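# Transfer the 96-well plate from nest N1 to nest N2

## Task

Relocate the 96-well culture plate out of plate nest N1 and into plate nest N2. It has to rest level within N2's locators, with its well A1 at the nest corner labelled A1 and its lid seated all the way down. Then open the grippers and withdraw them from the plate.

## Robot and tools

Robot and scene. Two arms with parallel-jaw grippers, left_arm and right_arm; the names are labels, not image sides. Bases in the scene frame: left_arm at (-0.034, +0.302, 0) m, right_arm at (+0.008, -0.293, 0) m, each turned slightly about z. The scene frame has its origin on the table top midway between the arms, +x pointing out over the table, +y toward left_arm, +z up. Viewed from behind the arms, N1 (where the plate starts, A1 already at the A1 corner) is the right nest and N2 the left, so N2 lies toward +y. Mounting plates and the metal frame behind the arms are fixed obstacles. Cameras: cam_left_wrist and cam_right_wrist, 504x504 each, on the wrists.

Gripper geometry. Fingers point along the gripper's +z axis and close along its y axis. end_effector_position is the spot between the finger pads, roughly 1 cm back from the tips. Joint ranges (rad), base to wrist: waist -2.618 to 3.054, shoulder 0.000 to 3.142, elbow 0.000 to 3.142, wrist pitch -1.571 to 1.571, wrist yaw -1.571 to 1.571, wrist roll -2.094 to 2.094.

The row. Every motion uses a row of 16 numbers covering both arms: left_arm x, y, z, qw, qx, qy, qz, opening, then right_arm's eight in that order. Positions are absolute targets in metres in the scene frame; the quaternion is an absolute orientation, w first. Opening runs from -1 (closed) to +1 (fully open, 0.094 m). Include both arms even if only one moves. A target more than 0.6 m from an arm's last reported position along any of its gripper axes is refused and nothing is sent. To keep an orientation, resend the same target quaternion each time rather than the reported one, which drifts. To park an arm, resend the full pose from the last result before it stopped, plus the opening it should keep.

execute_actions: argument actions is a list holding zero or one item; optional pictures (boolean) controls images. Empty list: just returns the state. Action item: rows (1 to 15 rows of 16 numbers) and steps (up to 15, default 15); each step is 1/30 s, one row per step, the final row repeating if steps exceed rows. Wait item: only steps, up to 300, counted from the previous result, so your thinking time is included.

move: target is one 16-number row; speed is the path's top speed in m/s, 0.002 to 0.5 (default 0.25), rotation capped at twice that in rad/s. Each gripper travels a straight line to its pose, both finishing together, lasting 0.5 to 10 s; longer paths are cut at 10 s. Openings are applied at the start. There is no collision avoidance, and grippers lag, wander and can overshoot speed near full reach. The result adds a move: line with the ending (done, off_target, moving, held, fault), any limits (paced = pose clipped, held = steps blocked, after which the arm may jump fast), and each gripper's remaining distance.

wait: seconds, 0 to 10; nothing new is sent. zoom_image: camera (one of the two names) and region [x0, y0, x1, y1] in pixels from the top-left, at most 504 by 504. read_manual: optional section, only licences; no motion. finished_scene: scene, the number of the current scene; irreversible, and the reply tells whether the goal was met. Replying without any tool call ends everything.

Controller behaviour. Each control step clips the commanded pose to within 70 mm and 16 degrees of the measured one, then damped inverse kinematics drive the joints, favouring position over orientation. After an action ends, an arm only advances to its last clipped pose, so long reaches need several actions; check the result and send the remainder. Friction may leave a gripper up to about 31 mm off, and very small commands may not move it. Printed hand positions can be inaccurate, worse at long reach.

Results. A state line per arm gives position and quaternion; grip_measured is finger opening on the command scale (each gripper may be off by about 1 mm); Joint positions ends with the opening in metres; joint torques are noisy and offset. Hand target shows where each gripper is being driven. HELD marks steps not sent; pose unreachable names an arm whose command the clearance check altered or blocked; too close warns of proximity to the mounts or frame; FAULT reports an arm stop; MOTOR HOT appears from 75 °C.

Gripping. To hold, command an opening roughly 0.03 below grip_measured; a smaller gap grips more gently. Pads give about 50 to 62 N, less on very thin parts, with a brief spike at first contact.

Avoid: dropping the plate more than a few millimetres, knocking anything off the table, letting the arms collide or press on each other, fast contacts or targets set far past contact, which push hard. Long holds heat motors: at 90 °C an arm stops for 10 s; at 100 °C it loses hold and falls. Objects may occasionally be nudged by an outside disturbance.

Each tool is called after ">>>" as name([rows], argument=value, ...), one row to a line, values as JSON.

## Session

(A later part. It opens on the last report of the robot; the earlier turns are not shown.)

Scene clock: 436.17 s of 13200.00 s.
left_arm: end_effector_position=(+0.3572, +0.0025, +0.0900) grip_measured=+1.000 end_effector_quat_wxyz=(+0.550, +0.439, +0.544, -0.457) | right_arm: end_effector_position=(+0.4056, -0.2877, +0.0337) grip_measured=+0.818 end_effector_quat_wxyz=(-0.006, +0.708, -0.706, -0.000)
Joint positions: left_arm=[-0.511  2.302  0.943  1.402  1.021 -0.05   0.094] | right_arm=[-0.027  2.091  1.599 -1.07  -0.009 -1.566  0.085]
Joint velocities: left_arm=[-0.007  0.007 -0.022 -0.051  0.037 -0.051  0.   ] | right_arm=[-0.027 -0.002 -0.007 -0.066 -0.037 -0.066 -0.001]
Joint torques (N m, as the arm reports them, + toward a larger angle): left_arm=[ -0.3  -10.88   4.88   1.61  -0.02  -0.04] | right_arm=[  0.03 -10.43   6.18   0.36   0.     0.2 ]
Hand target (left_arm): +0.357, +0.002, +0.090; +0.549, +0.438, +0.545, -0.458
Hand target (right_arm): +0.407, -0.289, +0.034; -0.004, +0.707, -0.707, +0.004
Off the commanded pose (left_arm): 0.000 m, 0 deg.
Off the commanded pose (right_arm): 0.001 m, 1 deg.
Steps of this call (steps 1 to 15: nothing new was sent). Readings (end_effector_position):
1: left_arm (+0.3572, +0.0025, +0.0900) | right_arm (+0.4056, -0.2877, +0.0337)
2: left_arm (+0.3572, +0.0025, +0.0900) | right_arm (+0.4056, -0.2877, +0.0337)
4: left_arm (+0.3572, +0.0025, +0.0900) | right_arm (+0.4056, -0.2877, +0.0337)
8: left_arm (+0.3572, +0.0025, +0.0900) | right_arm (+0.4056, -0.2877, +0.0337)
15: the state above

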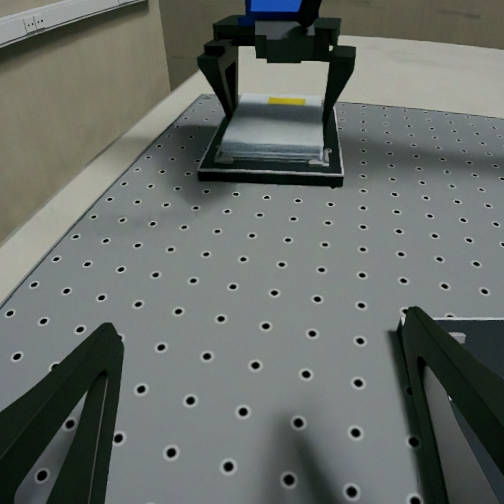

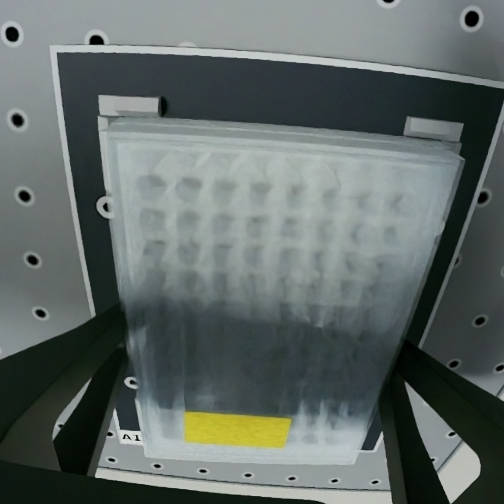

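>>> execute_actions([
  {"rows": [
[0.3574,0.0025,0.09,0.549,0.438,0.545,-0.458,1, 0.4067,-0.2885,0.0340,0.0045,-0.7071,0.7071,-0.0045,0.785],
[0.3574,0.0025,0.09,0.549,0.438,0.545,-0.458,1, 0.4067,-0.2885,0.0340,0.0045,-0.7071,0.7071,-0.0045,0.785],
[0.3574,0.0025,0.09,0.549,0.438,0.545,-0.458,1, 0.4067,-0.2885,0.0340,0.0045,-0.7071,0.7071,-0.0045,0.785],
[0.3574,0.0025,0.09,0.549,0.438,0.545,-0.458,1, 0.4067,-0.2885,0.0340,0.0045,-0.7071,0.7071,-0.0045,0.785],
[0.3574,0.0025,0.09,0.549,0.438,0.545,-0.458,1, 0.4069,-0.2885,0.0352,0.0043,-0.7071,0.7071,-0.0043,0.785],
[0.3574,0.0025,0.09,0.549,0.438,0.545,-0.458,1, 0.4070,-0.2885,0.0364,0.0040,-0.7071,0.7071,-0.0040,0.785],
[0.3574,0.0025,0.09,0.549,0.438,0.545,-0.458,1, 0.4070,-0.2885,0.0377,0.0036,-0.7071,0.7071,-0.0036,0.785],
[0.3574,0.0025,0.09,0.549,0.438,0.545,-0.458,1, 0.4068,-0.2885,0.0382,0.0032,-0.7071,0.7071,-0.0032,0.785],
[0.3574,0.0025,0.09,0.549,0.438,0.545,-0.458,1, 0.4066,-0.2885,0.0387,0.0028,-0.7071,0.7071,-0.0028,0.785],
[0.3574,0.0025,0.09,0.549,0.438,0.545,-0.458,1, 0.4065,-0.2885,0.0392,0.0025,-0.7071,0.7071,-0.0025,0.785],
[0.3574,0.0025,0.09,0.549,0.438,0.545,-0.458,1, 0.4064,-0.2885,0.0397,0.0022,-0.7071,0.7071,-0.0022,0.785],
[0.3574,0.0025,0.09,0.549,0.438,0.545,-0.458,1, 0.4064,-0.2885,0.0402,0.0020,-0.7071,0.7071,-0.0020,0.785],
[0.3574,0.0025,0.09,0.549,0.438,0.545,-0.458,1, 0.4064,-0.2885,0.0407,0.0018,-0.7071,0.7071,-0.0018,0.785],
[0.3574,0.0025,0.09,0.549,0.438,0.545,-0.458,1, 0.4064,-0.2885,0.0412,0.0017,-0.7071,0.7071,-0.0017,0.785],
[0.3574,0.0025,0.09,0.549,0.438,0.545,-0.458,1, 0.4064,-0.2885,0.0417,0.0015,-0.7071,0.7071,-0.0015,0.785]
], "steps": 15},
], pictures=false)

>>> execute_actions([
  {"rows": [
[0.3574,0.0025,0.09,0.549,0.438,0.545,-0.458,1, 0.4064,-0.2885,0.0423,0.0013,-0.7071,0.7071,-0.0013,0.785],
[0.3574,0.0025,0.09,0.549,0.438,0.545,-0.458,1, 0.4064,-0.2885,0.0429,0.0011,-0.7071,0.7071,-0.0011,0.785],
[0.3574,0.0025,0.09,0.549,0.438,0.545,-0.458,1, 0.4063,-0.2885,0.0435,0.0009,-0.7071,0.7071,-0.0009,0.785],
[0.3574,0.0025,0.09,0.549,0.438,0.545,-0.458,1, 0.4063,-0.2885,0.0441,0.0007,-0.7071,0.7071,-0.0007,0.785],
[0.3574,0.0025,0.09,0.549,0.438,0.545,-0.458,1, 0.4063,-0.2885,0.0447,0.0005,-0.7071,0.7071,-0.0005,0.785],
[0.3574,0.0025,0.09,0.549,0.438,0.545,-0.458,1, 0.4063,-0.2885,0.0453,0.0003,-0.7071,0.7071,-0.0003,0.785],
[0.3574,0.0025,0.09,0.549,0.438,0.545,-0.458,1, 0.4062,-0.2885,0.0459,0.0001,-0.7071,0.7071,-0.0001,0.785],
[0.3574,0.0025,0.09,0.549,0.438,0.545,-0.458,1, 0.4062,-0.2885,0.0465,-0.0001,-0.7071,0.7071,0.0001,0.785],
[0.3574,0.0025,0.09,0.549,0.438,0.545,-0.458,1, 0.4062,-0.2885,0.0471,-0.0003,-0.7071,0.7071,0.0003,0.785],
[0.3574,0.0025,0.09,0.549,0.438,0.545,-0.458,1, 0.4062,-0.2885,0.0477,-0.0005,-0.7071,0.7071,0.0005,0.785],
[0.3574,0.0025,0.09,0.549,0.438,0.545,-0.458,1, 0.4064,-0.2885,0.0483,-0.0004,-0.7071,0.7071,0.0004,0.785],
[0.3574,0.0025,0.09,0.549,0.438,0.545,-0.458,1, 0.4067,-0.2885,0.0489,-0.0001,-0.7071,0.7071,0.0001,0.785],
[0.3574,0.0025,0.09,0.549,0.438,0.545,-0.458,1, 0.4070,-0.2885,0.0494,0.0002,-0.7071,0.7071,-0.0002,0.785],
[0.3574,0.0025,0.09,0.549,0.438,0.545,-0.458,1, 0.4073,-0.2885,0.0499,0.0004,-0.7071,0.7071,-0.0004,0.785]
], "steps": 15},
], pictures=false)

>>> wait(seconds=0.4)

Scene clock: 475.10 s of 13200.00 s.
left_arm: end_effector_position=(+0.3572, +0.0025, +0.0900) grip_measured=+1.000 end_effector_quat_wxyz=(+0.550, +0.439, +0.544, -0.457) | right_arm: end_effector_position=(+0.4056, -0.2877, +0.0361) grip_measured=+0.818 end_effector_quat_wxyz=(-0.005, +0.708, -0.706, -0.001)
Joint positions: left_arm=[-0.511  2.302  0.943  1.402  1.021 -0.05   0.094] | right_arm=[-0.027  2.091  1.609 -1.082 -0.009 -1.566  0.085]
Joint velocities: left_arm=[ 0.027 -0.007 -0.012 -0.066 -0.037 -0.066  0.   ] | right_arm=[ 0.002 -0.002  0.037 -0.125  0.037  0.051 -0.   ]
Joint torques (N m, as the arm reports them, + toward a larger angle): left_arm=[ -0.3  -10.89   4.88   1.61  -0.02  -0.04] | right_arm=[  0.01 -10.33   7.7    0.26   0.01   0.22]
Hand target (left_arm): +0.357, +0.002, +0.090; +0.549, +0.438, +0.545, -0.458
Hand target (right_arm): +0.406, -0.288, +0.042; -0.002, +0.707, -0.707, +0.002
Off the commanded pose (left_arm): 0.000 m, 0 deg.
Off the commanded pose (right_arm): 0.006 m, 1 deg.
Steps of this call (steps 1 to 90: nothing new was sent; then 35.43 s passed at rest; steps 91 to 105: all 15 steps of this action). Readings (end_effector_position):
91: left_arm (+0.3572, +0.0025, +0.0900) | right_arm (+0.4056, -0.2877, +0.0337)
92: left_arm (+0.3572, +0.0025, +0.0900) | right_arm (+0.4056, -0.2877, +0.0337)
94: left_arm (+0.3572, +0.0025, +0.0900) | right_arm (+0.4056, -0.2877, +0.0337)
98: left_arm (+0.3572, +0.0025, +0.0900) | right_arm (+0.4056, -0.2877, +0.0337)
105: the state above

Scene clock: 475.60 s of 13200.00 s.
left_arm: end_effector_position=(+0.3572, +0.0025, +0.0900) grip_measured=+1.000 end_effector_quat_wxyz=(+0.550, +0.439, +0.544, -0.457) | right_arm: end_effector_position=(+0.4059, -0.2877, +0.0446) grip_measured=+0.818 end_effector_quat_wxyz=(-0.003, +0.708, -0.706, -0.003)
Joint positions: left_arm=[-0.511  2.302  0.943  1.402  1.021 -0.05   0.094] | right_arm=[-0.027  2.091  1.643 -1.123 -0.009 -1.566  0.085]
Joint velocities: left_arm=[-0.007  0.002 -0.007 -0.022 -0.051 -0.037  0.   ] | right_arm=[-0.007 -0.012  0.046 -0.081  0.022 -0.022 -0.   ]
Joint torques (N m, as the arm reports them, + toward a larger angle): left_arm=[ -0.29 -10.87   4.88   1.61  -0.02  -0.04] | right_arm=[  0.02 -10.31   7.49   0.22   0.03   0.17]
Hand target (left_arm): +0.357, +0.002, +0.090; +0.549, +0.438, +0.545, -0.458
Hand target (right_arm): +0.407, -0.289, +0.050; -0.001, +0.707, -0.707, +0.000
Off the commanded pose (left_arm): 0.000 m, 0 deg.
Off the commanded pose (right_arm): 0.006 m, 1 deg.
Steps of this call (steps 1 to 15: all 15 steps of this action). Readings (end_effector_position):
1: left_arm (+0.3572, +0.0025, +0.0900) | right_arm (+0.4055, -0.2877, +0.0365)
2: left_arm (+0.3572, +0.0025, +0.0900) | right_arm (+0.4054, -0.2877, +0.0371)
4: left_arm (+0.3572, +0.0025, +0.0900) | right_arm (+0.4053, -0.2877, +0.0381)
8: left_arm (+0.3572, +0.0025, +0.0900) | right_arm (+0.4054, -0.2877, +0.0406)
15: the state above

Scene clock: 476.00 s of 13200.00 s.
left_arm: end_effector_position=(+0.3572, +0.0025, +0.0900) grip_measured=+1.000 end_effector_quat_wxyz=(+0.550, +0.439, +0.544, -0.457) | right_arm: end_effector_position=(+0.4050, -0.2877, +0.0453) grip_measured=+0.818 end_effector_quat_wxyz=(-0.001, +0.708, -0.706, -0.005)
Joint positions: left_arm=[-0.511  2.302  0.943  1.402  1.021 -0.05   0.094] | right_arm=[-0.027  2.091  1.646 -1.13  -0.009 -1.566  0.085]
Joint velocities: left_arm=[-0.012 -0.002  0.007  0.007  0.051  0.007  0.   ] | right_arm=[-0.002 -0.017  0.002 -0.022  0.066 -0.037 -0.   ]
Joint torques (N m, as the arm reports them, + toward a larger angle): left_arm=[ -0.31 -10.88   4.89   1.61  -0.02  -0.04] | right_arm=[  0.14 -10.51   7.67   0.23   0.04   0.13]
Hand target (left_arm): +0.357, +0.002, +0.090; +0.549, +0.438, +0.545, -0.458
Hand target (right_arm): +0.407, -0.289, +0.050; -0.001, +0.707, -0.707, +0.000
Off the commanded pose (left_arm): 0.000 m, 0 deg.
Off the commanded pose (right_arm): 0.005 m, 1 deg.
Steps of this call (steps 1 to 12: nothing new was sent). Readings (end_effector_position):
1: left_arm (+0.3572, +0.0025, +0.0900) | right_arm (+0.4061, -0.2877, +0.0450)
2: left_arm (+0.3572, +0.0025, +0.0900) | right_arm (+0.4061, -0.2877, +0.0452)
4: left_arm (+0.3572, +0.0025, +0.0900) | right_arm (+0.4059, -0.2877, +0.0453)
8: left_arm (+0.3572, +0.0025, +0.0900) | right_arm (+0.4053, -0.2877, +0.0453)
12: the state above

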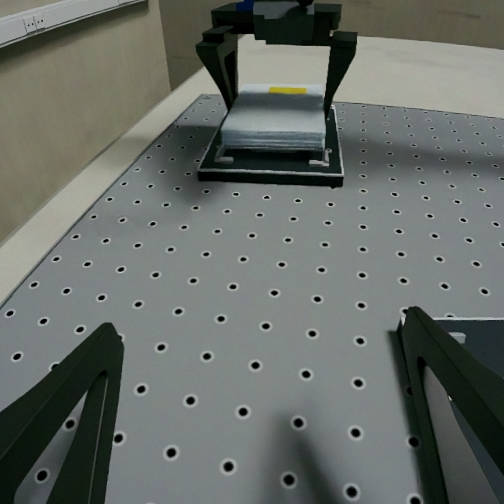

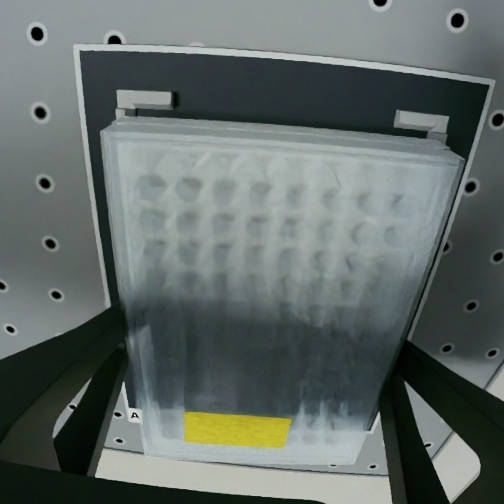

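>>> zoom_image(camera="cam_right_wrist", region=[50, 20, 504, 220])

>>> zoom_image(camera="cam_left_wrist", region=[190, 60, 350, 190])

Region (50, 20, 504, 220) of cam_right_wrist's 504x504 image, scaled by 1.110, with more detail than that image has; it fills the top 222 rows of this view, and the rest is white.

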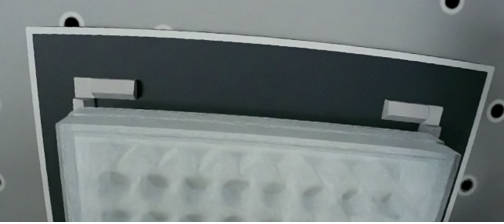

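Region (190, 60, 350, 190) of cam_left_wrist's 504x504 image, scaled by 3.150, with more detail than that image has; it fills the top 410 rows of this view, and the rest is white.

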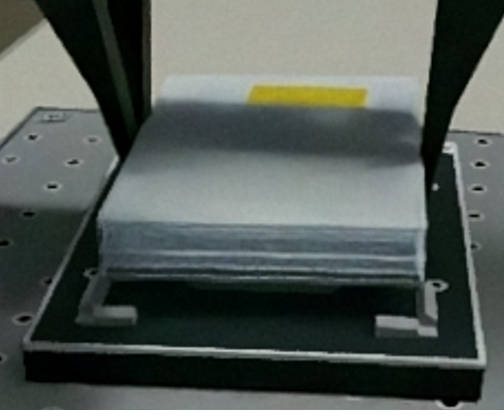

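>>> move(target=[0.214, 0.262, 0.179, 0.226, -0.126, 0.845, -0.469, 1, 0.24, 0.026, 0.075, 0, -0.7431, 0.6691, 0, 0.785], speed=0.12)

Scene clock: 556.03 s of 13200.00 s.
left_arm: end_effector_position=(+0.2186, +0.2624, +0.1762) grip_measured=+1.000 end_effector_quat_wxyz=(+0.228, -0.115, +0.849, -0.462) | right_arm: end_effector_position=(+0.2461, +0.0262, +0.0767) grip_measured=+0.818 end_effector_quat_wxyz=(-0.007, +0.744, -0.668, +0.001)
Joint positions: left_arm=[ 0.317  1.191  0.833 -0.998  1.07   0.08   0.094] | right_arm=[ 0.895  2.059  1.723 -1.222  0.003 -0.749  0.085]
Joint velocities: left_arm=[-0.022 -0.022 -0.012 -0.037 -0.022 -0.022  0.   ] | right_arm=[-0.017 -0.012  0.007 -0.007  0.022 -0.007 -0.   ]
Joint torques (N m, as the arm reports them, + toward a larger angle): left_arm=[ 0.64 -1.94  8.73  0.56  0.47  0.1 ] | right_arm=[ 0.28 -8.86  7.86  0.32  0.01  0.23]
Hand target (left_arm): +0.220, +0.267, +0.176; +0.225, -0.121, +0.852, -0.458
Hand target (right_arm): +0.246, +0.028, +0.075; -0.001, +0.743, -0.669, +0.006
Off the commanded pose (left_arm): 0.005 m, 2 deg.
Off the commanded pose (right_arm): 0.006 m, 1 deg.
After step 90, 70.37 s passed at rest.
move: done

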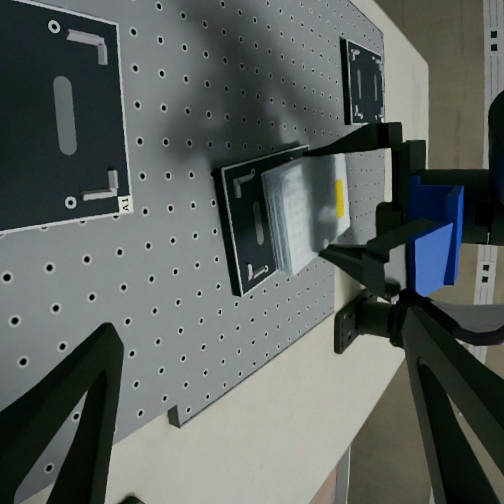

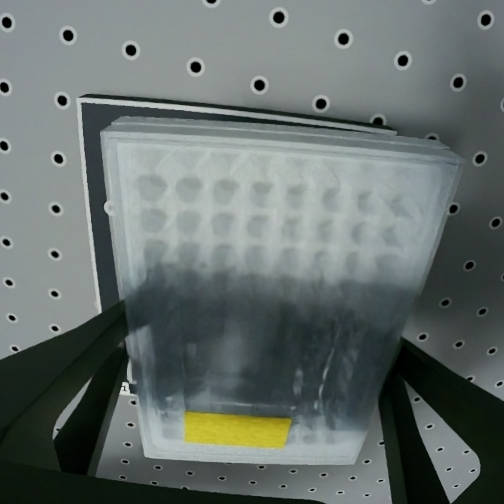

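>>> zoom_image(camera="cam_left_wrist", region=[0, 0, 250, 250])

>>> zoom_image(camera="cam_left_wrist", region=[200, 20, 420, 310])

Region (0, 0, 250, 250) of cam_left_wrist's 504x504 image, scaled by 2.016, with more detail than that image has.

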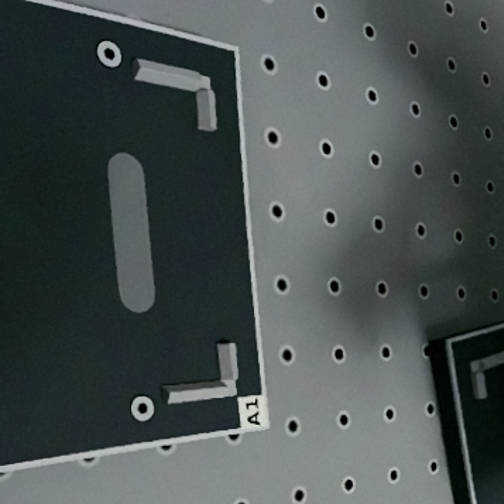

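Region (200, 20, 420, 310) of cam_left_wrist's 504x504 image, scaled by 1.738, with more detail than that image has; it fills the left 382 columns of this view, and the rest is white.

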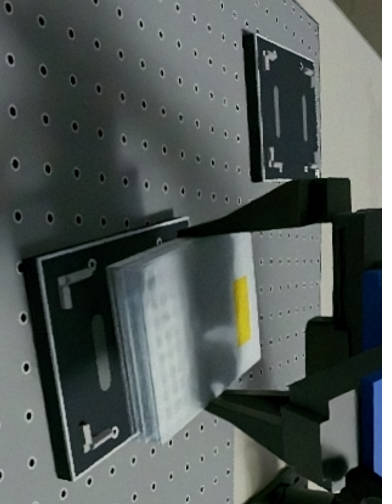

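>>> move(target=[0.2186, 0.2624, 0.1762, 0.228, -0.115, 0.849, -0.462, 1, 0.2327, 0.0063, 0.048, 0, -0.7373, 0.6756, 0, 0.785], speed=0.04)

Scene clock: 602.87 s of 13200.00 s.
left_arm: end_effector_position=(+0.2181, +0.2622, +0.1760) grip_measured=+1.000 end_effector_quat_wxyz=(+0.227, -0.114, +0.850, -0.462) | right_arm: end_effector_position=(+0.2313, +0.0062, +0.0426) grip_measured=+0.818 end_effector_quat_wxyz=(+0.012, +0.742, -0.671, +0.003)
Joint positions: left_arm=[ 0.317  1.191  0.833 -1.001  1.07   0.083  0.094] | right_arm=[ 0.895  2.021  1.53  -1.104  0.003 -0.741  0.085]
Joint velocities: left_arm=[-0.007  0.022 -0.012 -0.037 -0.022 -0.051  0.   ] | right_arm=[-0.007 -0.017  0.007  0.037 -0.051 -0.022 -0.001]
Joint torques (N m, as the arm reports them, + toward a larger angle): left_arm=[-0.28 -3.2   7.28  0.72  0.59  0.02] | right_arm=[ -0.36 -11.7    5.     0.48  -0.06   0.21]
Hand target (left_arm): +0.219, +0.262, +0.176; +0.228, -0.115, +0.849, -0.462
Hand target (right_arm): +0.232, +0.006, +0.048; +0.000, +0.737, -0.675, -0.000
Off the commanded pose (left_arm): 0.001 m, 0 deg.
Off the commanded pose (right_arm): 0.006 m, 2 deg.
After step 90, 42.47 s passed at rest.
move: done

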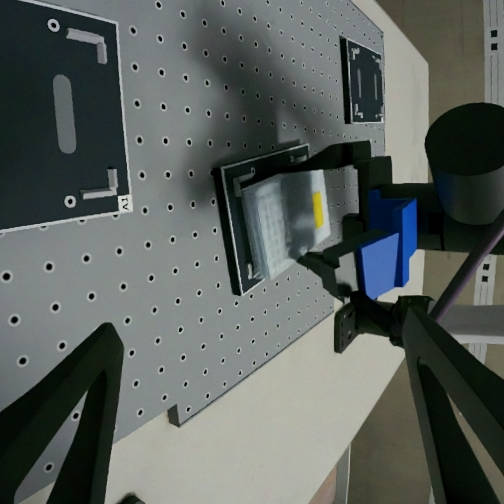

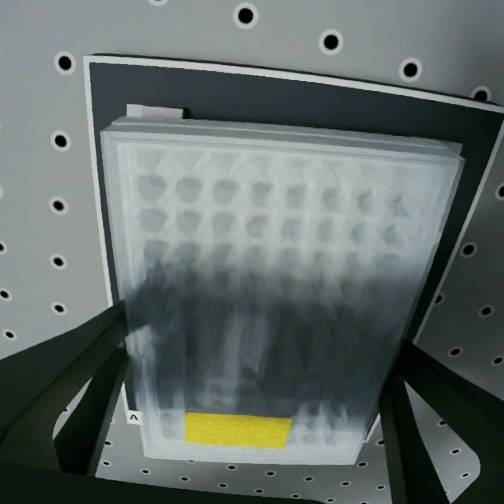

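>>> execute_actions([
  {"rows": [
[0.2186,0.2624,0.1762,0.228,-0.115,0.849,-0.462,1, 0.2334,0.0060,0.0489,0.0008,-0.7358,0.6772,0.0001,0.785],
[0.2186,0.2624,0.1762,0.228,-0.115,0.849,-0.462,1, 0.2341,0.0057,0.0498,0.0016,-0.7342,0.6789,0.0002,0.785],
[0.2186,0.2624,0.1762,0.228,-0.115,0.849,-0.462,1, 0.2348,0.0053,0.0507,0.0024,-0.7327,0.6805,0.0002,0.785],
[0.2186,0.2624,0.1762,0.228,-0.115,0.849,-0.462,1, 0.2355,0.0050,0.0516,0.0032,-0.7311,0.6822,0.0003,0.785],
[0.2186,0.2624,0.1762,0.228,-0.115,0.849,-0.462,1, 0.2362,0.0047,0.0525,0.0040,-0.7296,0.6838,0.0004,0.785],
[0.2186,0.2624,0.1762,0.228,-0.115,0.849,-0.462,1, 0.2368,0.0044,0.0533,0.0047,-0.7281,0.6854,0.0005,0.785],
[0.2186,0.2624,0.1762,0.228,-0.115,0.849,-0.462,1, 0.2375,0.0041,0.0542,0.0055,-0.7265,0.6871,0.0006,0.785],
[0.2186,0.2624,0.1762,0.228,-0.115,0.849,-0.462,1, 0.2382,0.0037,0.0551,0.0063,-0.7250,0.6887,0.0006,0.785],
[0.2186,0.2624,0.1762,0.228,-0.115,0.849,-0.462,1, 0.2389,0.0034,0.0560,0.0071,-0.7234,0.6904,0.0007,0.785],
[0.2186,0.2624,0.1762,0.228,-0.115,0.849,-0.462,1, 0.2396,0.0031,0.0569,0.0079,-0.7219,0.6920,0.0008,0.785]
], "steps": 15},
], pictures=false)

>>> execute_actions([
  {"steps": 12},
], pictures=false)

Scene clock: 671.93 s of 13200.00 s.
left_arm: end_effector_position=(+0.2181, +0.2622, +0.1760) grip_measured=+1.000 end_effector_quat_wxyz=(+0.227, -0.114, +0.850, -0.462) | right_arm: end_effector_position=(+0.2373, +0.0038, +0.0499) grip_measured=+0.818 end_effector_quat_wxyz=(+0.001, +0.729, -0.685, +0.002)
Joint positions: left_arm=[ 0.317  1.191  0.833 -1.001  1.07   0.083  0.094] | right_arm=[ 0.878  2.001  1.53  -1.103  0.003 -0.718  0.085]
Joint velocities: left_arm=[-0.017  0.002  0.007 -0.007 -0.022 -0.037  0.   ] | right_arm=[ 0.012 -0.012 -0.017 -0.037  0.022  0.037 -0.   ]
Joint torques (N m, as the arm reports them, + toward a larger angle): left_arm=[-0.28 -3.22  7.28  0.72  0.6   0.02] | right_arm=[ -0.73 -11.16   6.29   0.37  -0.09   0.21]
Hand target (left_arm): +0.219, +0.262, +0.176; +0.228, -0.115, +0.849, -0.462
Hand target (right_arm): +0.240, +0.003, +0.057; -0.008, +0.722, -0.692, -0.001
Off the commanded pose (left_arm): 0.001 m, 0 deg.
Off the commanded pose (right_arm): 0.007 m, 2 deg.
Steps of this call (steps 1 to 90: nothing new was sent; then 65.57 s passed at rest; steps 91 to 105: all 15 steps of this action). Readings (end_effector_position):
91: left_arm (+0.2181, +0.2622, +0.1760) | right_arm (+0.2315, +0.0065, +0.0426)
92: left_arm (+0.2181, +0.2622, +0.1760) | right_arm (+0.2315, +0.0065, +0.0426)
94: left_arm (+0.2181, +0.2622, +0.1760) | right_arm (+0.2315, +0.0065, +0.0426)
98: left_arm (+0.2181, +0.2622, +0.1760) | right_arm (+0.2334, +0.0056, +0.0445)
105: the state above

Scene clock: 672.33 s of 13200.00 s.
left_arm: end_effector_position=(+0.2181, +0.2622, +0.1760) grip_measured=+1.000 end_effector_quat_wxyz=(+0.227, -0.114, +0.850, -0.462) | right_arm: end_effector_position=(+0.2373, +0.0038, +0.0499) grip_measured=+0.818 end_effector_quat_wxyz=(+0.001, +0.728, -0.686, +0.002)
Joint positions: left_arm=[ 0.317  1.191  0.833 -1.001  1.07   0.083  0.094] | right_arm=[ 0.878  2.001  1.53  -1.103  0.003 -0.715  0.085]
Joint velocities: left_arm=[ 0.027  0.022 -0.012  0.007  0.007 -0.066  0.   ] | right_arm=[-0.007 -0.012  0.002  0.051  0.037 -0.051  0.001]
Joint torques (N m, as the arm reports them, + toward a larger angle): left_arm=[-0.28 -3.23  7.29  0.72  0.6   0.02] | right_arm=[ -0.8  -11.07   6.11   0.43  -0.06   0.17]
Hand target (left_arm): +0.219, +0.262, +0.176; +0.228, -0.115, +0.849, -0.462
Hand target (right_arm): +0.240, +0.003, +0.057; -0.008, +0.722, -0.692, -0.001
Off the commanded pose (left_arm): 0.001 m, 0 deg.
Off the commanded pose (right_arm): 0.007 m, 1 deg.
Steps of this call (steps 1 to 12: nothing new was sent). Readings (end_effector_position):
1: left_arm (+0.2181, +0.2622, +0.1760) | right_arm (+0.2373, +0.0038, +0.0499)
2: left_arm (+0.2181, +0.2622, +0.1760) | right_arm (+0.2373, +0.0038, +0.0499)
4: left_arm (+0.2181, +0.2622, +0.1760) | right_arm (+0.2373, +0.0038, +0.0499)
8: left_arm (+0.2181, +0.2622, +0.1760) | right_arm (+0.2373, +0.0038, +0.0499)
12: the state above

>>> execute_actions([
  {"rows": [
[0.2186,0.2624,0.1762,0.228,-0.115,0.849,-0.462,1, 0.2385,0.0035,0.0535,0.0035,-0.7247,0.6891,-0.0005,0.785],
[0.2186,0.2624,0.1762,0.228,-0.115,0.849,-0.462,1, 0.2373,0.0038,0.0499,-0.0012,-0.7274,0.6862,-0.0017,0.785],
[0.2186,0.2624,0.1762,0.228,-0.115,0.849,-0.462,1, 0.2370,0.0034,0.0491,-0.0018,-0.7274,0.6862,-0.0017,0.785],
[0.2186,0.2624,0.1762,0.228,-0.115,0.849,-0.462,1, 0.2367,0.0030,0.0483,-0.0024,-0.7274,0.6862,-0.0018,0.785],
[0.2186,0.2624,0.1762,0.228,-0.115,0.849,-0.462,1, 0.2364,0.0026,0.0475,-0.0031,-0.7274,0.6862,-0.0018,0.785],
[0.2186,0.2624,0.1762,0.228,-0.115,0.849,-0.462,1, 0.2361,0.0022,0.0467,-0.0037,-0.7274,0.6862,-0.0019,0.785],
[0.2186,0.2624,0.1762,0.228,-0.115,0.849,-0.462,1, 0.2358,0.0018,0.0459,-0.0043,-0.7274,0.6862,-0.0019,0.785],
[0.2186,0.2624,0.1762,0.228,-0.115,0.849,-0.462,1, 0.2355,0.0014,0.0451,-0.0050,-0.7274,0.6862,-0.0020,0.785],
[0.2186,0.2624,0.1762,0.228,-0.115,0.849,-0.462,1, 0.2351,0.0010,0.0443,-0.0056,-0.7274,0.6862,-0.0020,0.785],
[0.2186,0.2624,0.1762,0.228,-0.115,0.849,-0.462,1, 0.2348,0.0006,0.0435,-0.0062,-0.7274,0.6862,-0.0021,0.785],
[0.2186,0.2624,0.1762,0.228,-0.115,0.849,-0.462,1, 0.2345,0.0002,0.0427,-0.0069,-0.7274,0.6862,-0.0022,0.785],
[0.2186,0.2624,0.1762,0.228,-0.115,0.849,-0.462,1, 0.2342,-0.0002,0.0419,-0.0075,-0.7274,0.6862,-0.0022,0.785],
[0.2186,0.2624,0.1762,0.228,-0.115,0.849,-0.462,1, 0.2339,-0.0006,0.0412,-0.0081,-0.7274,0.6862,-0.0023,0.785]
], "steps": 15},
], pictures=false)

>>> wait(seconds=0.5)

Scene clock: 705.43 s of 13200.00 s.
left_arm: end_effector_position=(+0.2181, +0.2622, +0.1760) grip_measured=+1.000 end_effector_quat_wxyz=(+0.227, -0.114, +0.850, -0.462) | right_arm: end_effector_position=(+0.2344, +0.0000, +0.0448) grip_measured=+0.818 end_effector_quat_wxyz=(+0.008, +0.727, -0.686, +0.002)
Joint positions: left_arm=[ 0.317  1.191  0.833 -1.001  1.07   0.083  0.094] | right_arm=[ 0.878  2.001  1.509 -1.096  0.003 -0.715  0.085]
Joint velocities: left_arm=[-0.002 -0.007 -0.012  0.007 -0.051 -0.022  0.   ] | right_arm=[-0.007  0.007 -0.066 -0.051 -0.007  0.007 -0.   ]
Joint torques (N m, as the arm reports them, + toward a larger angle): left_arm=[-0.29 -3.24  7.3   0.72  0.59  0.03] | right_arm=[-0.09 -9.72  5.17  0.52 -0.07  0.09]
Hand target (left_arm): +0.219, +0.262, +0.176; +0.228, -0.115, +0.849, -0.462
Hand target (right_arm): +0.234, -0.001, +0.041; +0.008, +0.727, -0.686, +0.002
Off the commanded pose (left_arm): 0.001 m, 0 deg.
Off the commanded pose (right_arm): 0.004 m, 0 deg.
Steps of this call (steps 1 to 90: nothing new was sent; then 29.60 s passed at rest; steps 91 to 105: all 15 steps of this action). Readings (end_effector_position):
91: left_arm (+0.2181, +0.2622, +0.1760) | right_arm (+0.2373, +0.0038, +0.0499)
92: left_arm (+0.2181, +0.2622, +0.1760) | right_arm (+0.2373, +0.0038, +0.0499)
94: left_arm (+0.2181, +0.2622, +0.1760) | right_arm (+0.2373, +0.0038, +0.0499)
98: left_arm (+0.2181, +0.2622, +0.1760) | right_arm (+0.2373, +0.0038, +0.0499)
105: the state above

Scene clock: 705.93 s of 13200.00 s.
left_arm: end_effector_position=(+0.2181, +0.2622, +0.1760) grip_measured=+1.000 end_effector_quat_wxyz=(+0.227, -0.114, +0.850, -0.462) | right_arm: end_effector_position=(+0.2346, +0.0003, +0.0444) grip_measured=+0.818 end_effector_quat_wxyz=(+0.007, +0.727, -0.686, +0.002)
Joint positions: left_arm=[ 0.317  1.191  0.833 -1.001  1.07   0.083  0.094] | right_arm=[ 0.878  2.001  1.507 -1.093  0.003 -0.715  0.085]
Joint velocities: left_arm=[-0.002 -0.002  0.007 -0.022 -0.022 -0.022  0.   ] | right_arm=[-0.017  0.032 -0.002  0.007 -0.081 -0.007 -0.   ]
Joint torques (N m, as the arm reports them, + toward a larger angle): left_arm=[-0.29 -3.23  7.29  0.72  0.6   0.02] | right_arm=[-0.1  -9.5   4.93  0.49 -0.05  0.14]
Hand target (left_arm): +0.219, +0.262, +0.176; +0.228, -0.115, +0.849, -0.462
Hand target (right_arm): +0.234, -0.001, +0.041; +0.008, +0.727, -0.686, +0.002
Off the commanded pose (left_arm): 0.001 m, 0 deg.
Off the commanded pose (right_arm): 0.003 m, 0 deg.
Steps of this call (steps 1 to 15: nothing new was sent). Readings (end_effector_position):
1: left_arm (+0.2181, +0.2622, +0.1760) | right_arm (+0.2342, -0.0003, +0.0445)
2: left_arm (+0.2181, +0.2622, +0.1760) | right_arm (+0.2341, -0.0004, +0.0445)
4: left_arm (+0.2181, +0.2622, +0.1760) | right_arm (+0.2343, -0.0001, +0.0444)
8: left_arm (+0.2181, +0.2622, +0.1760) | right_arm (+0.2345, +0.0002, +0.0444)
15: the state above

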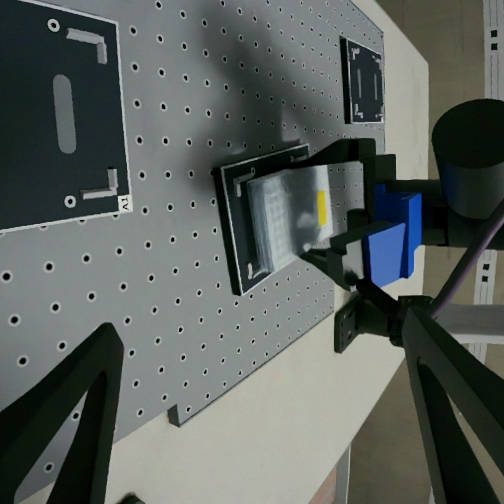

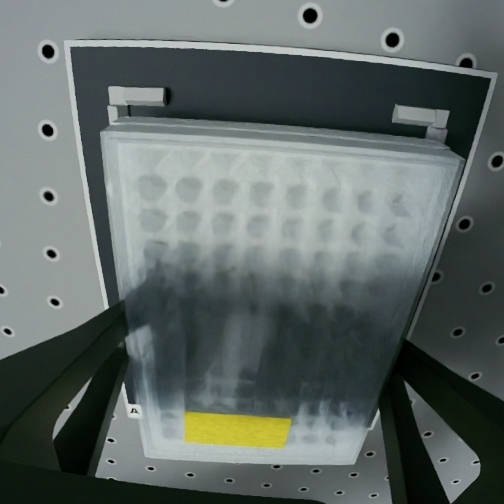

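>>> zoom_image(camera="cam_right_wrist", region=[50, 20, 504, 220])

Region (50, 20, 504, 220) of cam_right_wrist's 504x504 image, scaled by 1.110, with more detail than that image has; it fills the top 222 rows of this view, and the rest is white.

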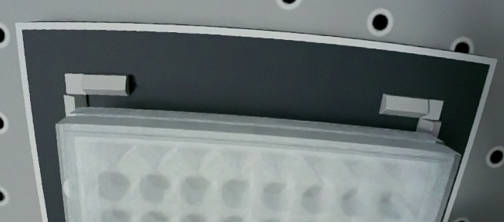

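>>> execute_actions([
  {"rows": [
[0.2186,0.2624,0.1762,0.228,-0.115,0.849,-0.462,1, 0.2334,-0.0002,0.0412,-0.0081,-0.7280,0.6856,-0.0023,0.785],
[0.2186,0.2624,0.1762,0.228,-0.115,0.849,-0.462,1, 0.2329,0.0002,0.0412,-0.0081,-0.7286,0.6849,-0.0023,0.785],
[0.2186,0.2624,0.1762,0.228,-0.115,0.849,-0.462,1, 0.2324,0.0006,0.0412,-0.0081,-0.7292,0.6843,-0.0023,0.785],
[0.2186,0.2624,0.1762,0.228,-0.115,0.849,-0.462,1, 0.2318,0.0010,0.0412,-0.0081,-0.7298,0.6836,-0.0023,0.785],
[0.2186,0.2624,0.1762,0.228,-0.115,0.849,-0.462,1, 0.2313,0.0014,0.0412,-0.0081,-0.7304,0.6830,-0.0023,0.785],
[0.2186,0.2624,0.1762,0.228,-0.115,0.849,-0.462,1, 0.2308,0.0018,0.0412,-0.0081,-0.7310,0.6824,-0.0023,0.785],
[0.2186,0.2624,0.1762,0.228,-0.115,0.849,-0.462,1, 0.2303,0.0021,0.0412,-0.0081,-0.7316,0.6817,-0.0023,0.785]
], "steps": 15},
], pictures=false)

Scene clock: 735.03 s of 13200.00 s.
left_arm: end_effector_position=(+0.2181, +0.2622, +0.1760) grip_measured=+1.000 end_effector_quat_wxyz=(+0.227, -0.114, +0.850, -0.462) | right_arm: end_effector_position=(+0.2347, +0.0005, +0.0444) grip_measured=+0.818 end_effector_quat_wxyz=(+0.007, +0.727, -0.686, +0.002)
Joint positions: left_arm=[ 0.317  1.191  0.833 -1.001  1.07   0.083  0.094] | right_arm=[ 0.878  2.001  1.507 -1.092  0.003 -0.715  0.085]
Joint velocities: left_arm=[-0.017 -0.007 -0.002  0.007 -0.007 -0.007  0.   ] | right_arm=[ 0.002 -0.012  0.012 -0.022 -0.007 -0.022 -0.   ]
Joint torques (N m, as the arm reports them, + toward a larger angle): left_arm=[-0.29 -3.24  7.29  0.72  0.6   0.02] | right_arm=[ 0.95 -9.47  5.2   0.49 -0.04  0.15]
Hand target (left_arm): +0.219, +0.262, +0.176; +0.228, -0.115, +0.849, -0.462
Hand target (right_arm): +0.230, +0.002, +0.041; +0.008, +0.732, -0.682, +0.002
Off the commanded pose (left_arm): 0.001 m, 0 deg.
Off the commanded pose (right_arm): 0.006 m, 1 deg.
Steps of this call (steps 1 to 90: nothing new was sent; then 25.60 s passed at rest; steps 91 to 105: all 15 steps of this action). Readings (end_effector_position):
91: left_arm (+0.2181, +0.2622, +0.1760) | right_arm (+0.2347, +0.0004, +0.0444)
92: left_arm (+0.2181, +0.2622, +0.1760) | right_arm (+0.2347, +0.0004, +0.0444)
94: left_arm (+0.2181, +0.2622, +0.1760) | right_arm (+0.2347, +0.0004, +0.0444)
98: left_arm (+0.2181, +0.2622, +0.1760) | right_arm (+0.2347, +0.0004, +0.0444)
105: the state above

>>> execute_actions([
  {"rows": [
[0.2186,0.2624,0.1762,0.228,-0.115,0.849,-0.462,1, 0.2300,0.0023,0.0412,-0.0081,-0.7319,0.6814,-0.0023,0.785],
[0.2186,0.2624,0.1762,0.228,-0.115,0.849,-0.462,1, 0.2298,0.0025,0.0412,-0.0081,-0.7322,0.6811,-0.0023,0.785],
[0.2186,0.2624,0.1762,0.228,-0.115,0.849,-0.462,1, 0.2295,0.0027,0.0412,-0.0081,-0.7325,0.6808,-0.0023,0.785]
], "steps": 15},
], pictures=false)

Scene clock: 743.70 s of 13200.00 s.
left_arm: end_effector_position=(+0.2181, +0.2622, +0.1760) grip_measured=+1.000 end_effector_quat_wxyz=(+0.227, -0.114, +0.850, -0.462) | right_arm: end_effector_position=(+0.2329, +0.0018, +0.0444) grip_measured=+0.818 end_effector_quat_wxyz=(+0.007, +0.730, -0.684, +0.002)
Joint positions: left_arm=[ 0.317  1.191  0.833 -1.001  1.07   0.083  0.094] | right_arm=[ 0.884  2.001  1.507 -1.092  0.003 -0.715  0.085]
Joint velocities: left_arm=[ 0.002 -0.007  0.007 -0.022 -0.022  0.007  0.   ] | right_arm=[-0.007 -0.007 -0.007  0.007 -0.022  0.037 -0.   ]
Joint torques (N m, as the arm reports them, + toward a larger angle): left_arm=[-0.28 -3.23  7.3   0.72  0.59  0.02] | right_arm=[ 0.53 -9.41  5.25  0.52 -0.07  0.13]
Hand target (left_arm): +0.219, +0.262, +0.176; +0.228, -0.115, +0.849, -0.462
Hand target (right_arm): +0.230, +0.003, +0.041; +0.008, +0.732, -0.681, +0.002
Off the commanded pose (left_arm): 0.001 m, 0 deg.
Off the commanded pose (right_arm): 0.005 m, 1 deg.
Steps of this call (steps 1 to 90: nothing new was sent; then 5.17 s passed at rest; steps 91 to 105: all 15 steps of this action). Readings (end_effector_position):
91: left_arm (+0.2181, +0.2622, +0.1760) | right_arm (+0.2346, +0.0005, +0.0444)
92: left_arm (+0.2181, +0.2622, +0.1760) | right_arm (+0.2345, +0.0006, +0.0444)
94: left_arm (+0.2181, +0.2622, +0.1760) | right_arm (+0.2337, +0.0012, +0.0444)
98: left_arm (+0.2181, +0.2622, +0.1760) | right_arm (+0.2329, +0.0018, +0.0444)
105: the state above

>>> execute_actions(actions=[])

>>> zoom_image(camera="cam_right_wrist", region=[50, 20, 504, 220])

Scene clock: 747.43 s of 13200.00 s.
left_arm: end_effector_position=(+0.2181, +0.2622, +0.1760) grip_measured=+1.000 end_effector_quat_wxyz=(+0.227, -0.114, +0.850, -0.462) | right_arm: end_effector_position=(+0.2329, +0.0018, +0.0444) grip_measured=+0.818 end_effector_quat_wxyz=(+0.007, +0.730, -0.684, +0.002)
Joint positions: left_arm=[ 0.317  1.191  0.833 -1.001  1.07   0.083  0.094] | right_arm=[ 0.884  2.001  1.507 -1.092  0.003 -0.715  0.085]
Joint velocities: left_arm=[-0.012  0.002  0.012  0.007  0.051  0.007  0.   ] | right_arm=[ 0.012  0.007 -0.017 -0.022 -0.066  0.037  0.   ]
Joint torques (N m, as the arm reports them, + toward a larger angle): left_arm=[-0.28 -3.23  7.3   0.72  0.6   0.02] | right_arm=[ 0.78 -9.63  4.89  0.52 -0.04  0.13]
Hand target (left_arm): +0.219, +0.262, +0.176; +0.228, -0.115, +0.849, -0.462
Hand target (right_arm): +0.230, +0.003, +0.041; +0.008, +0.732, -0.681, +0.002
Off the commanded pose (left_arm): 0.001 m, 0 deg.
Off the commanded pose (right_arm): 0.005 m, 1 deg.
Steps of this call (steps 1 to 90: nothing new was sent; then 0.73 s passed at rest). Readings (end_effector_position):
1: left_arm (+0.2181, +0.2622, +0.1760) | right_arm (+0.2329, +0.0018, +0.0444)
2: left_arm (+0.2181, +0.2622, +0.1760) | right_arm (+0.2329, +0.0018, +0.0444)
4: left_arm (+0.2181, +0.2622, +0.1760) | right_arm (+0.2329, +0.0018, +0.0444)
8: left_arm (+0.2181, +0.2622, +0.1760) | right_arm (+0.2329, +0.0018, +0.0444)
90: the state above

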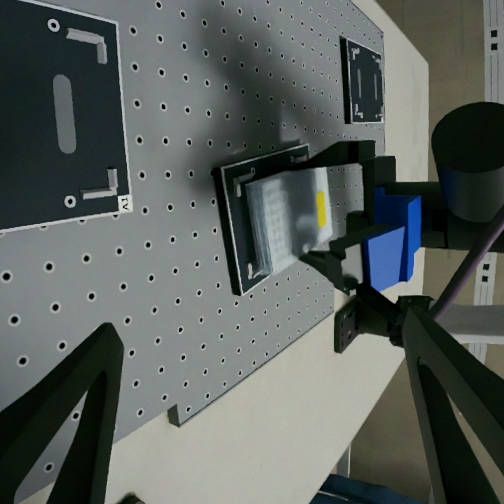

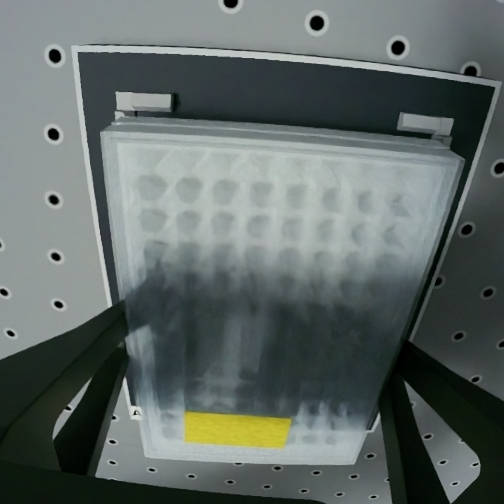

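Region (50, 20, 504, 220) of cam_right_wrist's 504x504 image, scaled by 1.110, with more detail than that image has; it fills the top 222 rows of this view, and the rest is white.

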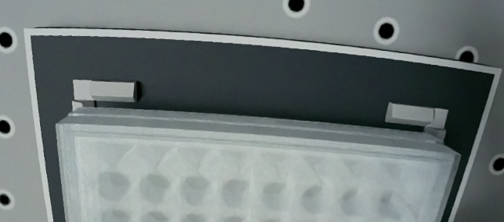

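>>> execute_actions([
  {"rows": [
[0.2186,0.2624,0.1762,0.228,-0.115,0.849,-0.462,1, 0.2322,0.0007,0.0412,-0.0081,-0.7294,0.6840,-0.0023,0.785],
[0.2186,0.2624,0.1762,0.228,-0.115,0.849,-0.462,1, 0.2322,0.0007,0.0408,-0.0080,-0.7294,0.6840,-0.0023,0.785],
[0.2186,0.2624,0.1762,0.228,-0.115,0.849,-0.462,1, 0.2321,0.0006,0.0404,-0.0078,-0.7294,0.6840,-0.0023,0.785],
[0.2186,0.2624,0.1762,0.228,-0.115,0.849,-0.462,1, 0.2321,0.0006,0.0400,-0.0077,-0.7294,0.6840,-0.0023,0.785],
[0.2186,0.2624,0.1762,0.228,-0.115,0.849,-0.462,1, 0.2321,0.0006,0.0396,-0.0075,-0.7294,0.6840,-0.0022,0.785],
[0.2186,0.2624,0.1762,0.228,-0.115,0.849,-0.462,1, 0.2323,0.0008,0.0392,-0.0066,-0.7294,0.6840,-0.0022,0.785],
[0.2186,0.2624,0.1762,0.228,-0.115,0.849,-0.462,1, 0.2325,0.0011,0.0388,-0.0057,-0.7294,0.6840,-0.0021,0.785],
[0.2186,0.2624,0.1762,0.228,-0.115,0.849,-0.462,1, 0.2325,0.0010,0.0384,-0.0056,-0.7294,0.6840,-0.0021,0.785],
[0.2186,0.2624,0.1762,0.228,-0.115,0.849,-0.462,1, 0.2324,0.0010,0.0380,-0.0054,-0.7294,0.6840,-0.0021,0.785],
[0.2186,0.2624,0.1762,0.228,-0.115,0.849,-0.462,1, 0.2324,0.0010,0.0376,-0.0053,-0.7294,0.6840,-0.0021,0.785],
[0.2186,0.2624,0.1762,0.228,-0.115,0.849,-0.462,1, 0.2324,0.0009,0.0372,-0.0051,-0.7294,0.6840,-0.0020,0.785],
[0.2186,0.2624,0.1762,0.228,-0.115,0.849,-0.462,1, 0.2321,0.0006,0.0368,-0.0057,-0.7294,0.6840,-0.0021,0.785],
[0.2186,0.2624,0.1762,0.228,-0.115,0.849,-0.462,1, 0.2318,0.0003,0.0364,-0.0063,-0.7294,0.6840,-0.0021,0.785]
], "steps": 15},
], pictures=false)

>>> wait(seconds=0.4)

>>> zoom_image(camera="cam_right_wrist", region=[50, 20, 504, 220])

Scene clock: 788.50 s of 13200.00 s.
left_arm: end_effector_position=(+0.2181, +0.2622, +0.1760) grip_measured=+1.000 end_effector_quat_wxyz=(+0.227, -0.114, +0.850, -0.462) | right_arm: end_effector_position=(+0.2321, +0.0008, +0.0399) grip_measured=+0.818 end_effector_quat_wxyz=(+0.007, +0.730, -0.684, +0.002)
Joint positions: left_arm=[ 0.317  1.191  0.833 -1.001  1.07   0.083  0.094] | right_arm=[ 0.884  2.001  1.488 -1.074  0.003 -0.715  0.085]
Joint velocities: left_arm=[ 0.012 -0.007  0.012 -0.022  0.007  0.007  0.   ] | right_arm=[ 0.002  0.017 -0.042  0.022  0.007 -0.051  0.   ]
Joint torques (N m, as the arm reports them, + toward a larger angle): left_arm=[-0.29 -3.23  7.29  0.72  0.59  0.02] | right_arm=[-0.03 -9.66  5.08  0.54 -0.06  0.13]
Hand target (left_arm): +0.219, +0.262, +0.176; +0.228, -0.115, +0.849, -0.462
Hand target (right_arm): +0.232, +0.000, +0.036; +0.006, +0.729, -0.684, +0.002
Off the commanded pose (left_arm): 0.001 m, 0 deg.
Off the commanded pose (right_arm): 0.004 m, 0 deg.
Steps of this call (steps 1 to 90: nothing new was sent; then 37.57 s passed at rest; steps 91 to 105: all 15 steps of this action). Readings (end_effector_position):
91: left_arm (+0.2181, +0.2622, +0.1760) | right_arm (+0.2329, +0.0018, +0.0444)
92: left_arm (+0.2181, +0.2622, +0.1760) | right_arm (+0.2329, +0.0018, +0.0444)
94: left_arm (+0.2181, +0.2622, +0.1760) | right_arm (+0.2331, +0.0021, +0.0444)
98: left_arm (+0.2181, +0.2622, +0.1760) | right_arm (+0.2336, +0.0027, +0.0436)
105: the state above

Scene clock: 788.90 s of 13200.00 s.
left_arm: end_effector_position=(+0.2181, +0.2622, +0.1760) grip_measured=+1.000 end_effector_quat_wxyz=(+0.227, -0.114, +0.850, -0.462) | right_arm: end_effector_position=(+0.2326, +0.0014, +0.0397) grip_measured=+0.818 end_effector_quat_wxyz=(+0.006, +0.730, -0.684, +0.002)
Joint positions: left_arm=[ 0.317  1.191  0.833 -1.001  1.07   0.083  0.094] | right_arm=[ 0.884  2.001  1.488 -1.069  0.003 -0.715  0.085]
Joint velocities: left_arm=[-0.022 -0.017 -0.012  0.022  0.022  0.037  0.   ] | right_arm=[-0.012  0.002 -0.007  0.081  0.022 -0.037  0.001]
Joint torques (N m, as the arm reports them, + toward a larger angle): left_arm=[-0.28 -3.24  7.31  0.72  0.6   0.02] | right_arm=[-0.15 -9.6   5.09  0.52 -0.04  0.1 ]
Hand target (left_arm): +0.219, +0.262, +0.176; +0.228, -0.115, +0.849, -0.462
Hand target (right_arm): +0.232, +0.000, +0.036; +0.007, +0.729, -0.684, +0.002
Off the commanded pose (left_arm): 0.001 m, 0 deg.
Off the commanded pose (right_arm): 0.004 m, 0 deg.
Steps of this call (steps 1 to 12: nothing new was sent). Readings (end_effector_position):
1: left_arm (+0.2181, +0.2622, +0.1760) | right_arm (+0.2320, +0.0007, +0.0397)
2: left_arm (+0.2181, +0.2622, +0.1760) | right_arm (+0.2321, +0.0008, +0.0397)
4: left_arm (+0.2181, +0.2622, +0.1760) | right_arm (+0.2323, +0.0010, +0.0397)
8: left_arm (+0.2181, +0.2622, +0.1760) | right_arm (+0.2325, +0.0013, +0.0397)
12: the state above

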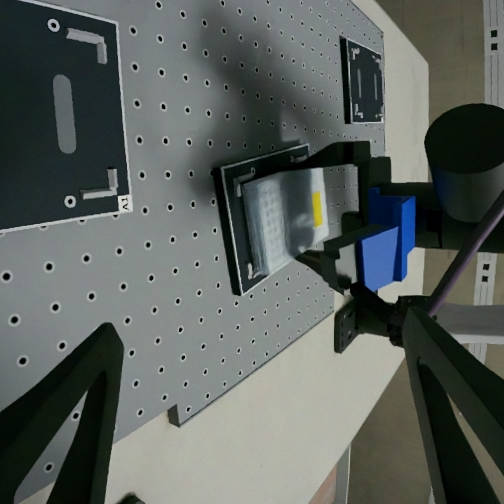

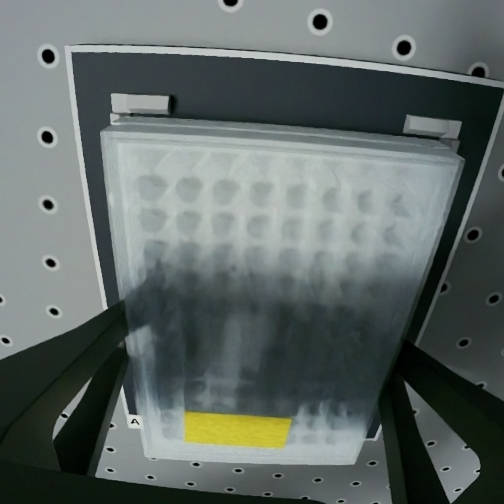

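Region (50, 20, 504, 220) of cam_right_wrist's 504x504 image, scaled by 1.110, with more detail than that image has; it fills the top 222 rows of this view, and the rest is white.

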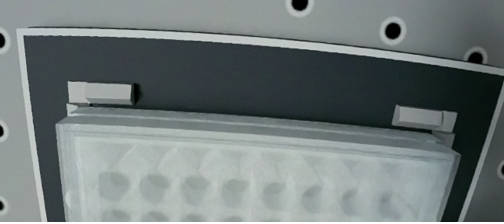

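>>> execute_actions([
  {"rows": [
[0.2186,0.2624,0.1762,0.228,-0.115,0.849,-0.462,1, 0.2321,0.0002,0.0364,-0.0060,-0.7294,0.6840,-0.0030,0.785],
[0.2186,0.2624,0.1762,0.228,-0.115,0.849,-0.462,1, 0.2325,0.0001,0.0364,-0.0057,-0.7294,0.6840,-0.0039,0.785],
[0.2186,0.2624,0.1762,0.228,-0.115,0.849,-0.462,1, 0.2328,0.0000,0.0364,-0.0053,-0.7294,0.6840,-0.0048,0.785],
[0.2186,0.2624,0.1762,0.228,-0.115,0.849,-0.462,1, 0.2331,-0.0002,0.0364,-0.0050,-0.7294,0.6840,-0.0058,0.785],
[0.2186,0.2624,0.1762,0.228,-0.115,0.849,-0.462,1, 0.2334,-0.0003,0.0364,-0.0047,-0.7294,0.6840,-0.0067,0.785],
[0.2186,0.2624,0.1762,0.228,-0.115,0.849,-0.462,1, 0.2338,-0.0004,0.0364,-0.0044,-0.7294,0.6840,-0.0076,0.785],
[0.2186,0.2624,0.1762,0.228,-0.115,0.849,-0.462,1, 0.2341,-0.0005,0.0364,-0.0040,-0.7294,0.6840,-0.0085,0.785],
[0.2186,0.2624,0.1762,0.228,-0.115,0.849,-0.462,1, 0.2344,-0.0006,0.0364,-0.0037,-0.7294,0.6840,-0.0094,0.785]
], "steps": 15},
], pictures=false)

>>> wait(seconds=0.4)

Scene clock: 815.43 s of 13200.00 s.
left_arm: end_effector_position=(+0.2181, +0.2622, +0.1760) grip_measured=+1.000 end_effector_quat_wxyz=(+0.227, -0.114, +0.850, -0.462) | right_arm: end_effector_position=(+0.2339, +0.0016, +0.0397) grip_measured=+0.818 end_effector_quat_wxyz=(+0.003, +0.730, -0.684, +0.005)
Joint positions: left_arm=[ 0.317  1.191  0.833 -1.001  1.07   0.083  0.094] | right_arm=[ 0.884  2.001  1.488 -1.066  0.009 -0.715  0.085]
Joint velocities: left_arm=[-0.017 -0.012  0.002 -0.066  0.022  0.051  0.   ] | right_arm=[ 0.002  0.007 -0.022  0.022 -0.066 -0.007  0.   ]
Joint torques (N m, as the arm reports them, + toward a larger angle): left_arm=[-0.28 -3.23  7.3   0.72  0.59  0.02] | right_arm=[-0.18 -9.54  5.09  0.54  0.05  0.02]
Hand target (left_arm): +0.219, +0.262, +0.176; +0.228, -0.115, +0.849, -0.462
Hand target (right_arm): +0.234, -0.001, +0.036; +0.004, +0.729, -0.684, +0.010
Off the commanded pose (left_arm): 0.001 m, 0 deg.
Off the commanded pose (right_arm): 0.004 m, 1 deg.
Steps of this call (steps 1 to 90: nothing new was sent; then 23.03 s passed at rest; steps 91 to 105: all 15 steps of this action). Readings (end_effector_position):
91: left_arm (+0.2181, +0.2622, +0.1760) | right_arm (+0.2327, +0.0015, +0.0397)
92: left_arm (+0.2181, +0.2622, +0.1760) | right_arm (+0.2327, +0.0015, +0.0397)
94: left_arm (+0.2181, +0.2622, +0.1760) | right_arm (+0.2328, +0.0016, +0.0397)
98: left_arm (+0.2181, +0.2622, +0.1760) | right_arm (+0.2332, +0.0017, +0.0397)
105: the state above

Scene clock: 815.83 s of 13200.00 s.
left_arm: end_effector_position=(+0.2181, +0.2622, +0.1760) grip_measured=+1.000 end_effector_quat_wxyz=(+0.227, -0.114, +0.850, -0.462) | right_arm: end_effector_position=(+0.2340, +0.0015, +0.0397) grip_measured=+0.818 end_effector_quat_wxyz=(+0.003, +0.730, -0.684, +0.005)
Joint positions: left_arm=[ 0.317  1.191  0.833 -1.001  1.07   0.083  0.094] | right_arm=[ 0.884  2.001  1.488 -1.066  0.009 -0.715  0.085]
Joint velocities: left_arm=[ 0.007  0.002  0.007  0.007 -0.022 -0.037  0.   ] | right_arm=[-0.027  0.002 -0.012  0.022 -0.037  0.022  0.   ]
Joint torques (N m, as the arm reports them, + toward a larger angle): left_arm=[-0.28 -3.23  7.29  0.72  0.59  0.02] | right_arm=[-0.04 -9.6   4.98  0.51  0.07  0.09]
Hand target (left_arm): +0.219, +0.262, +0.176; +0.228, -0.115, +0.849, -0.462
Hand target (right_arm): +0.234, -0.001, +0.036; +0.004, +0.729, -0.684, +0.010
Off the commanded pose (left_arm): 0.001 m, 0 deg.
Off the commanded pose (right_arm): 0.004 m, 1 deg.
Steps of this call (steps 1 to 12: nothing new was sent). Readings (end_effector_position):
1: left_arm (+0.2181, +0.2622, +0.1760) | right_arm (+0.2339, +0.0016, +0.0397)
2: left_arm (+0.2181, +0.2622, +0.1760) | right_arm (+0.2339, +0.0016, +0.0397)
4: left_arm (+0.2181, +0.2622, +0.1760) | right_arm (+0.2339, +0.0016, +0.0397)
8: left_arm (+0.2181, +0.2622, +0.1760) | right_arm (+0.2339, +0.0016, +0.0397)
12: the state above

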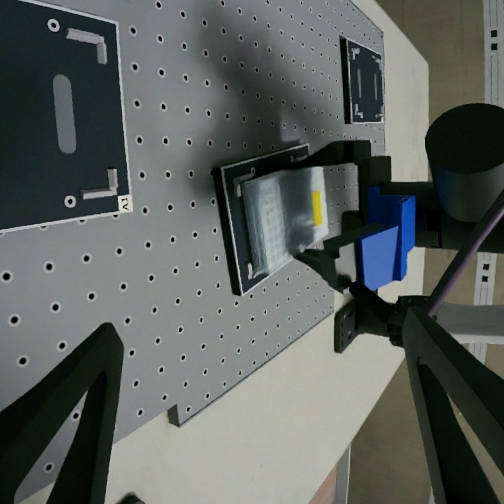

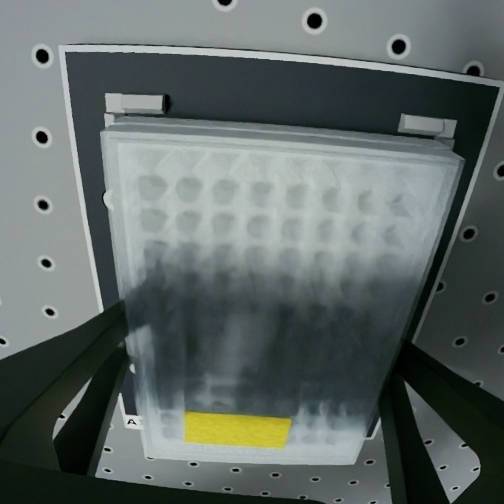

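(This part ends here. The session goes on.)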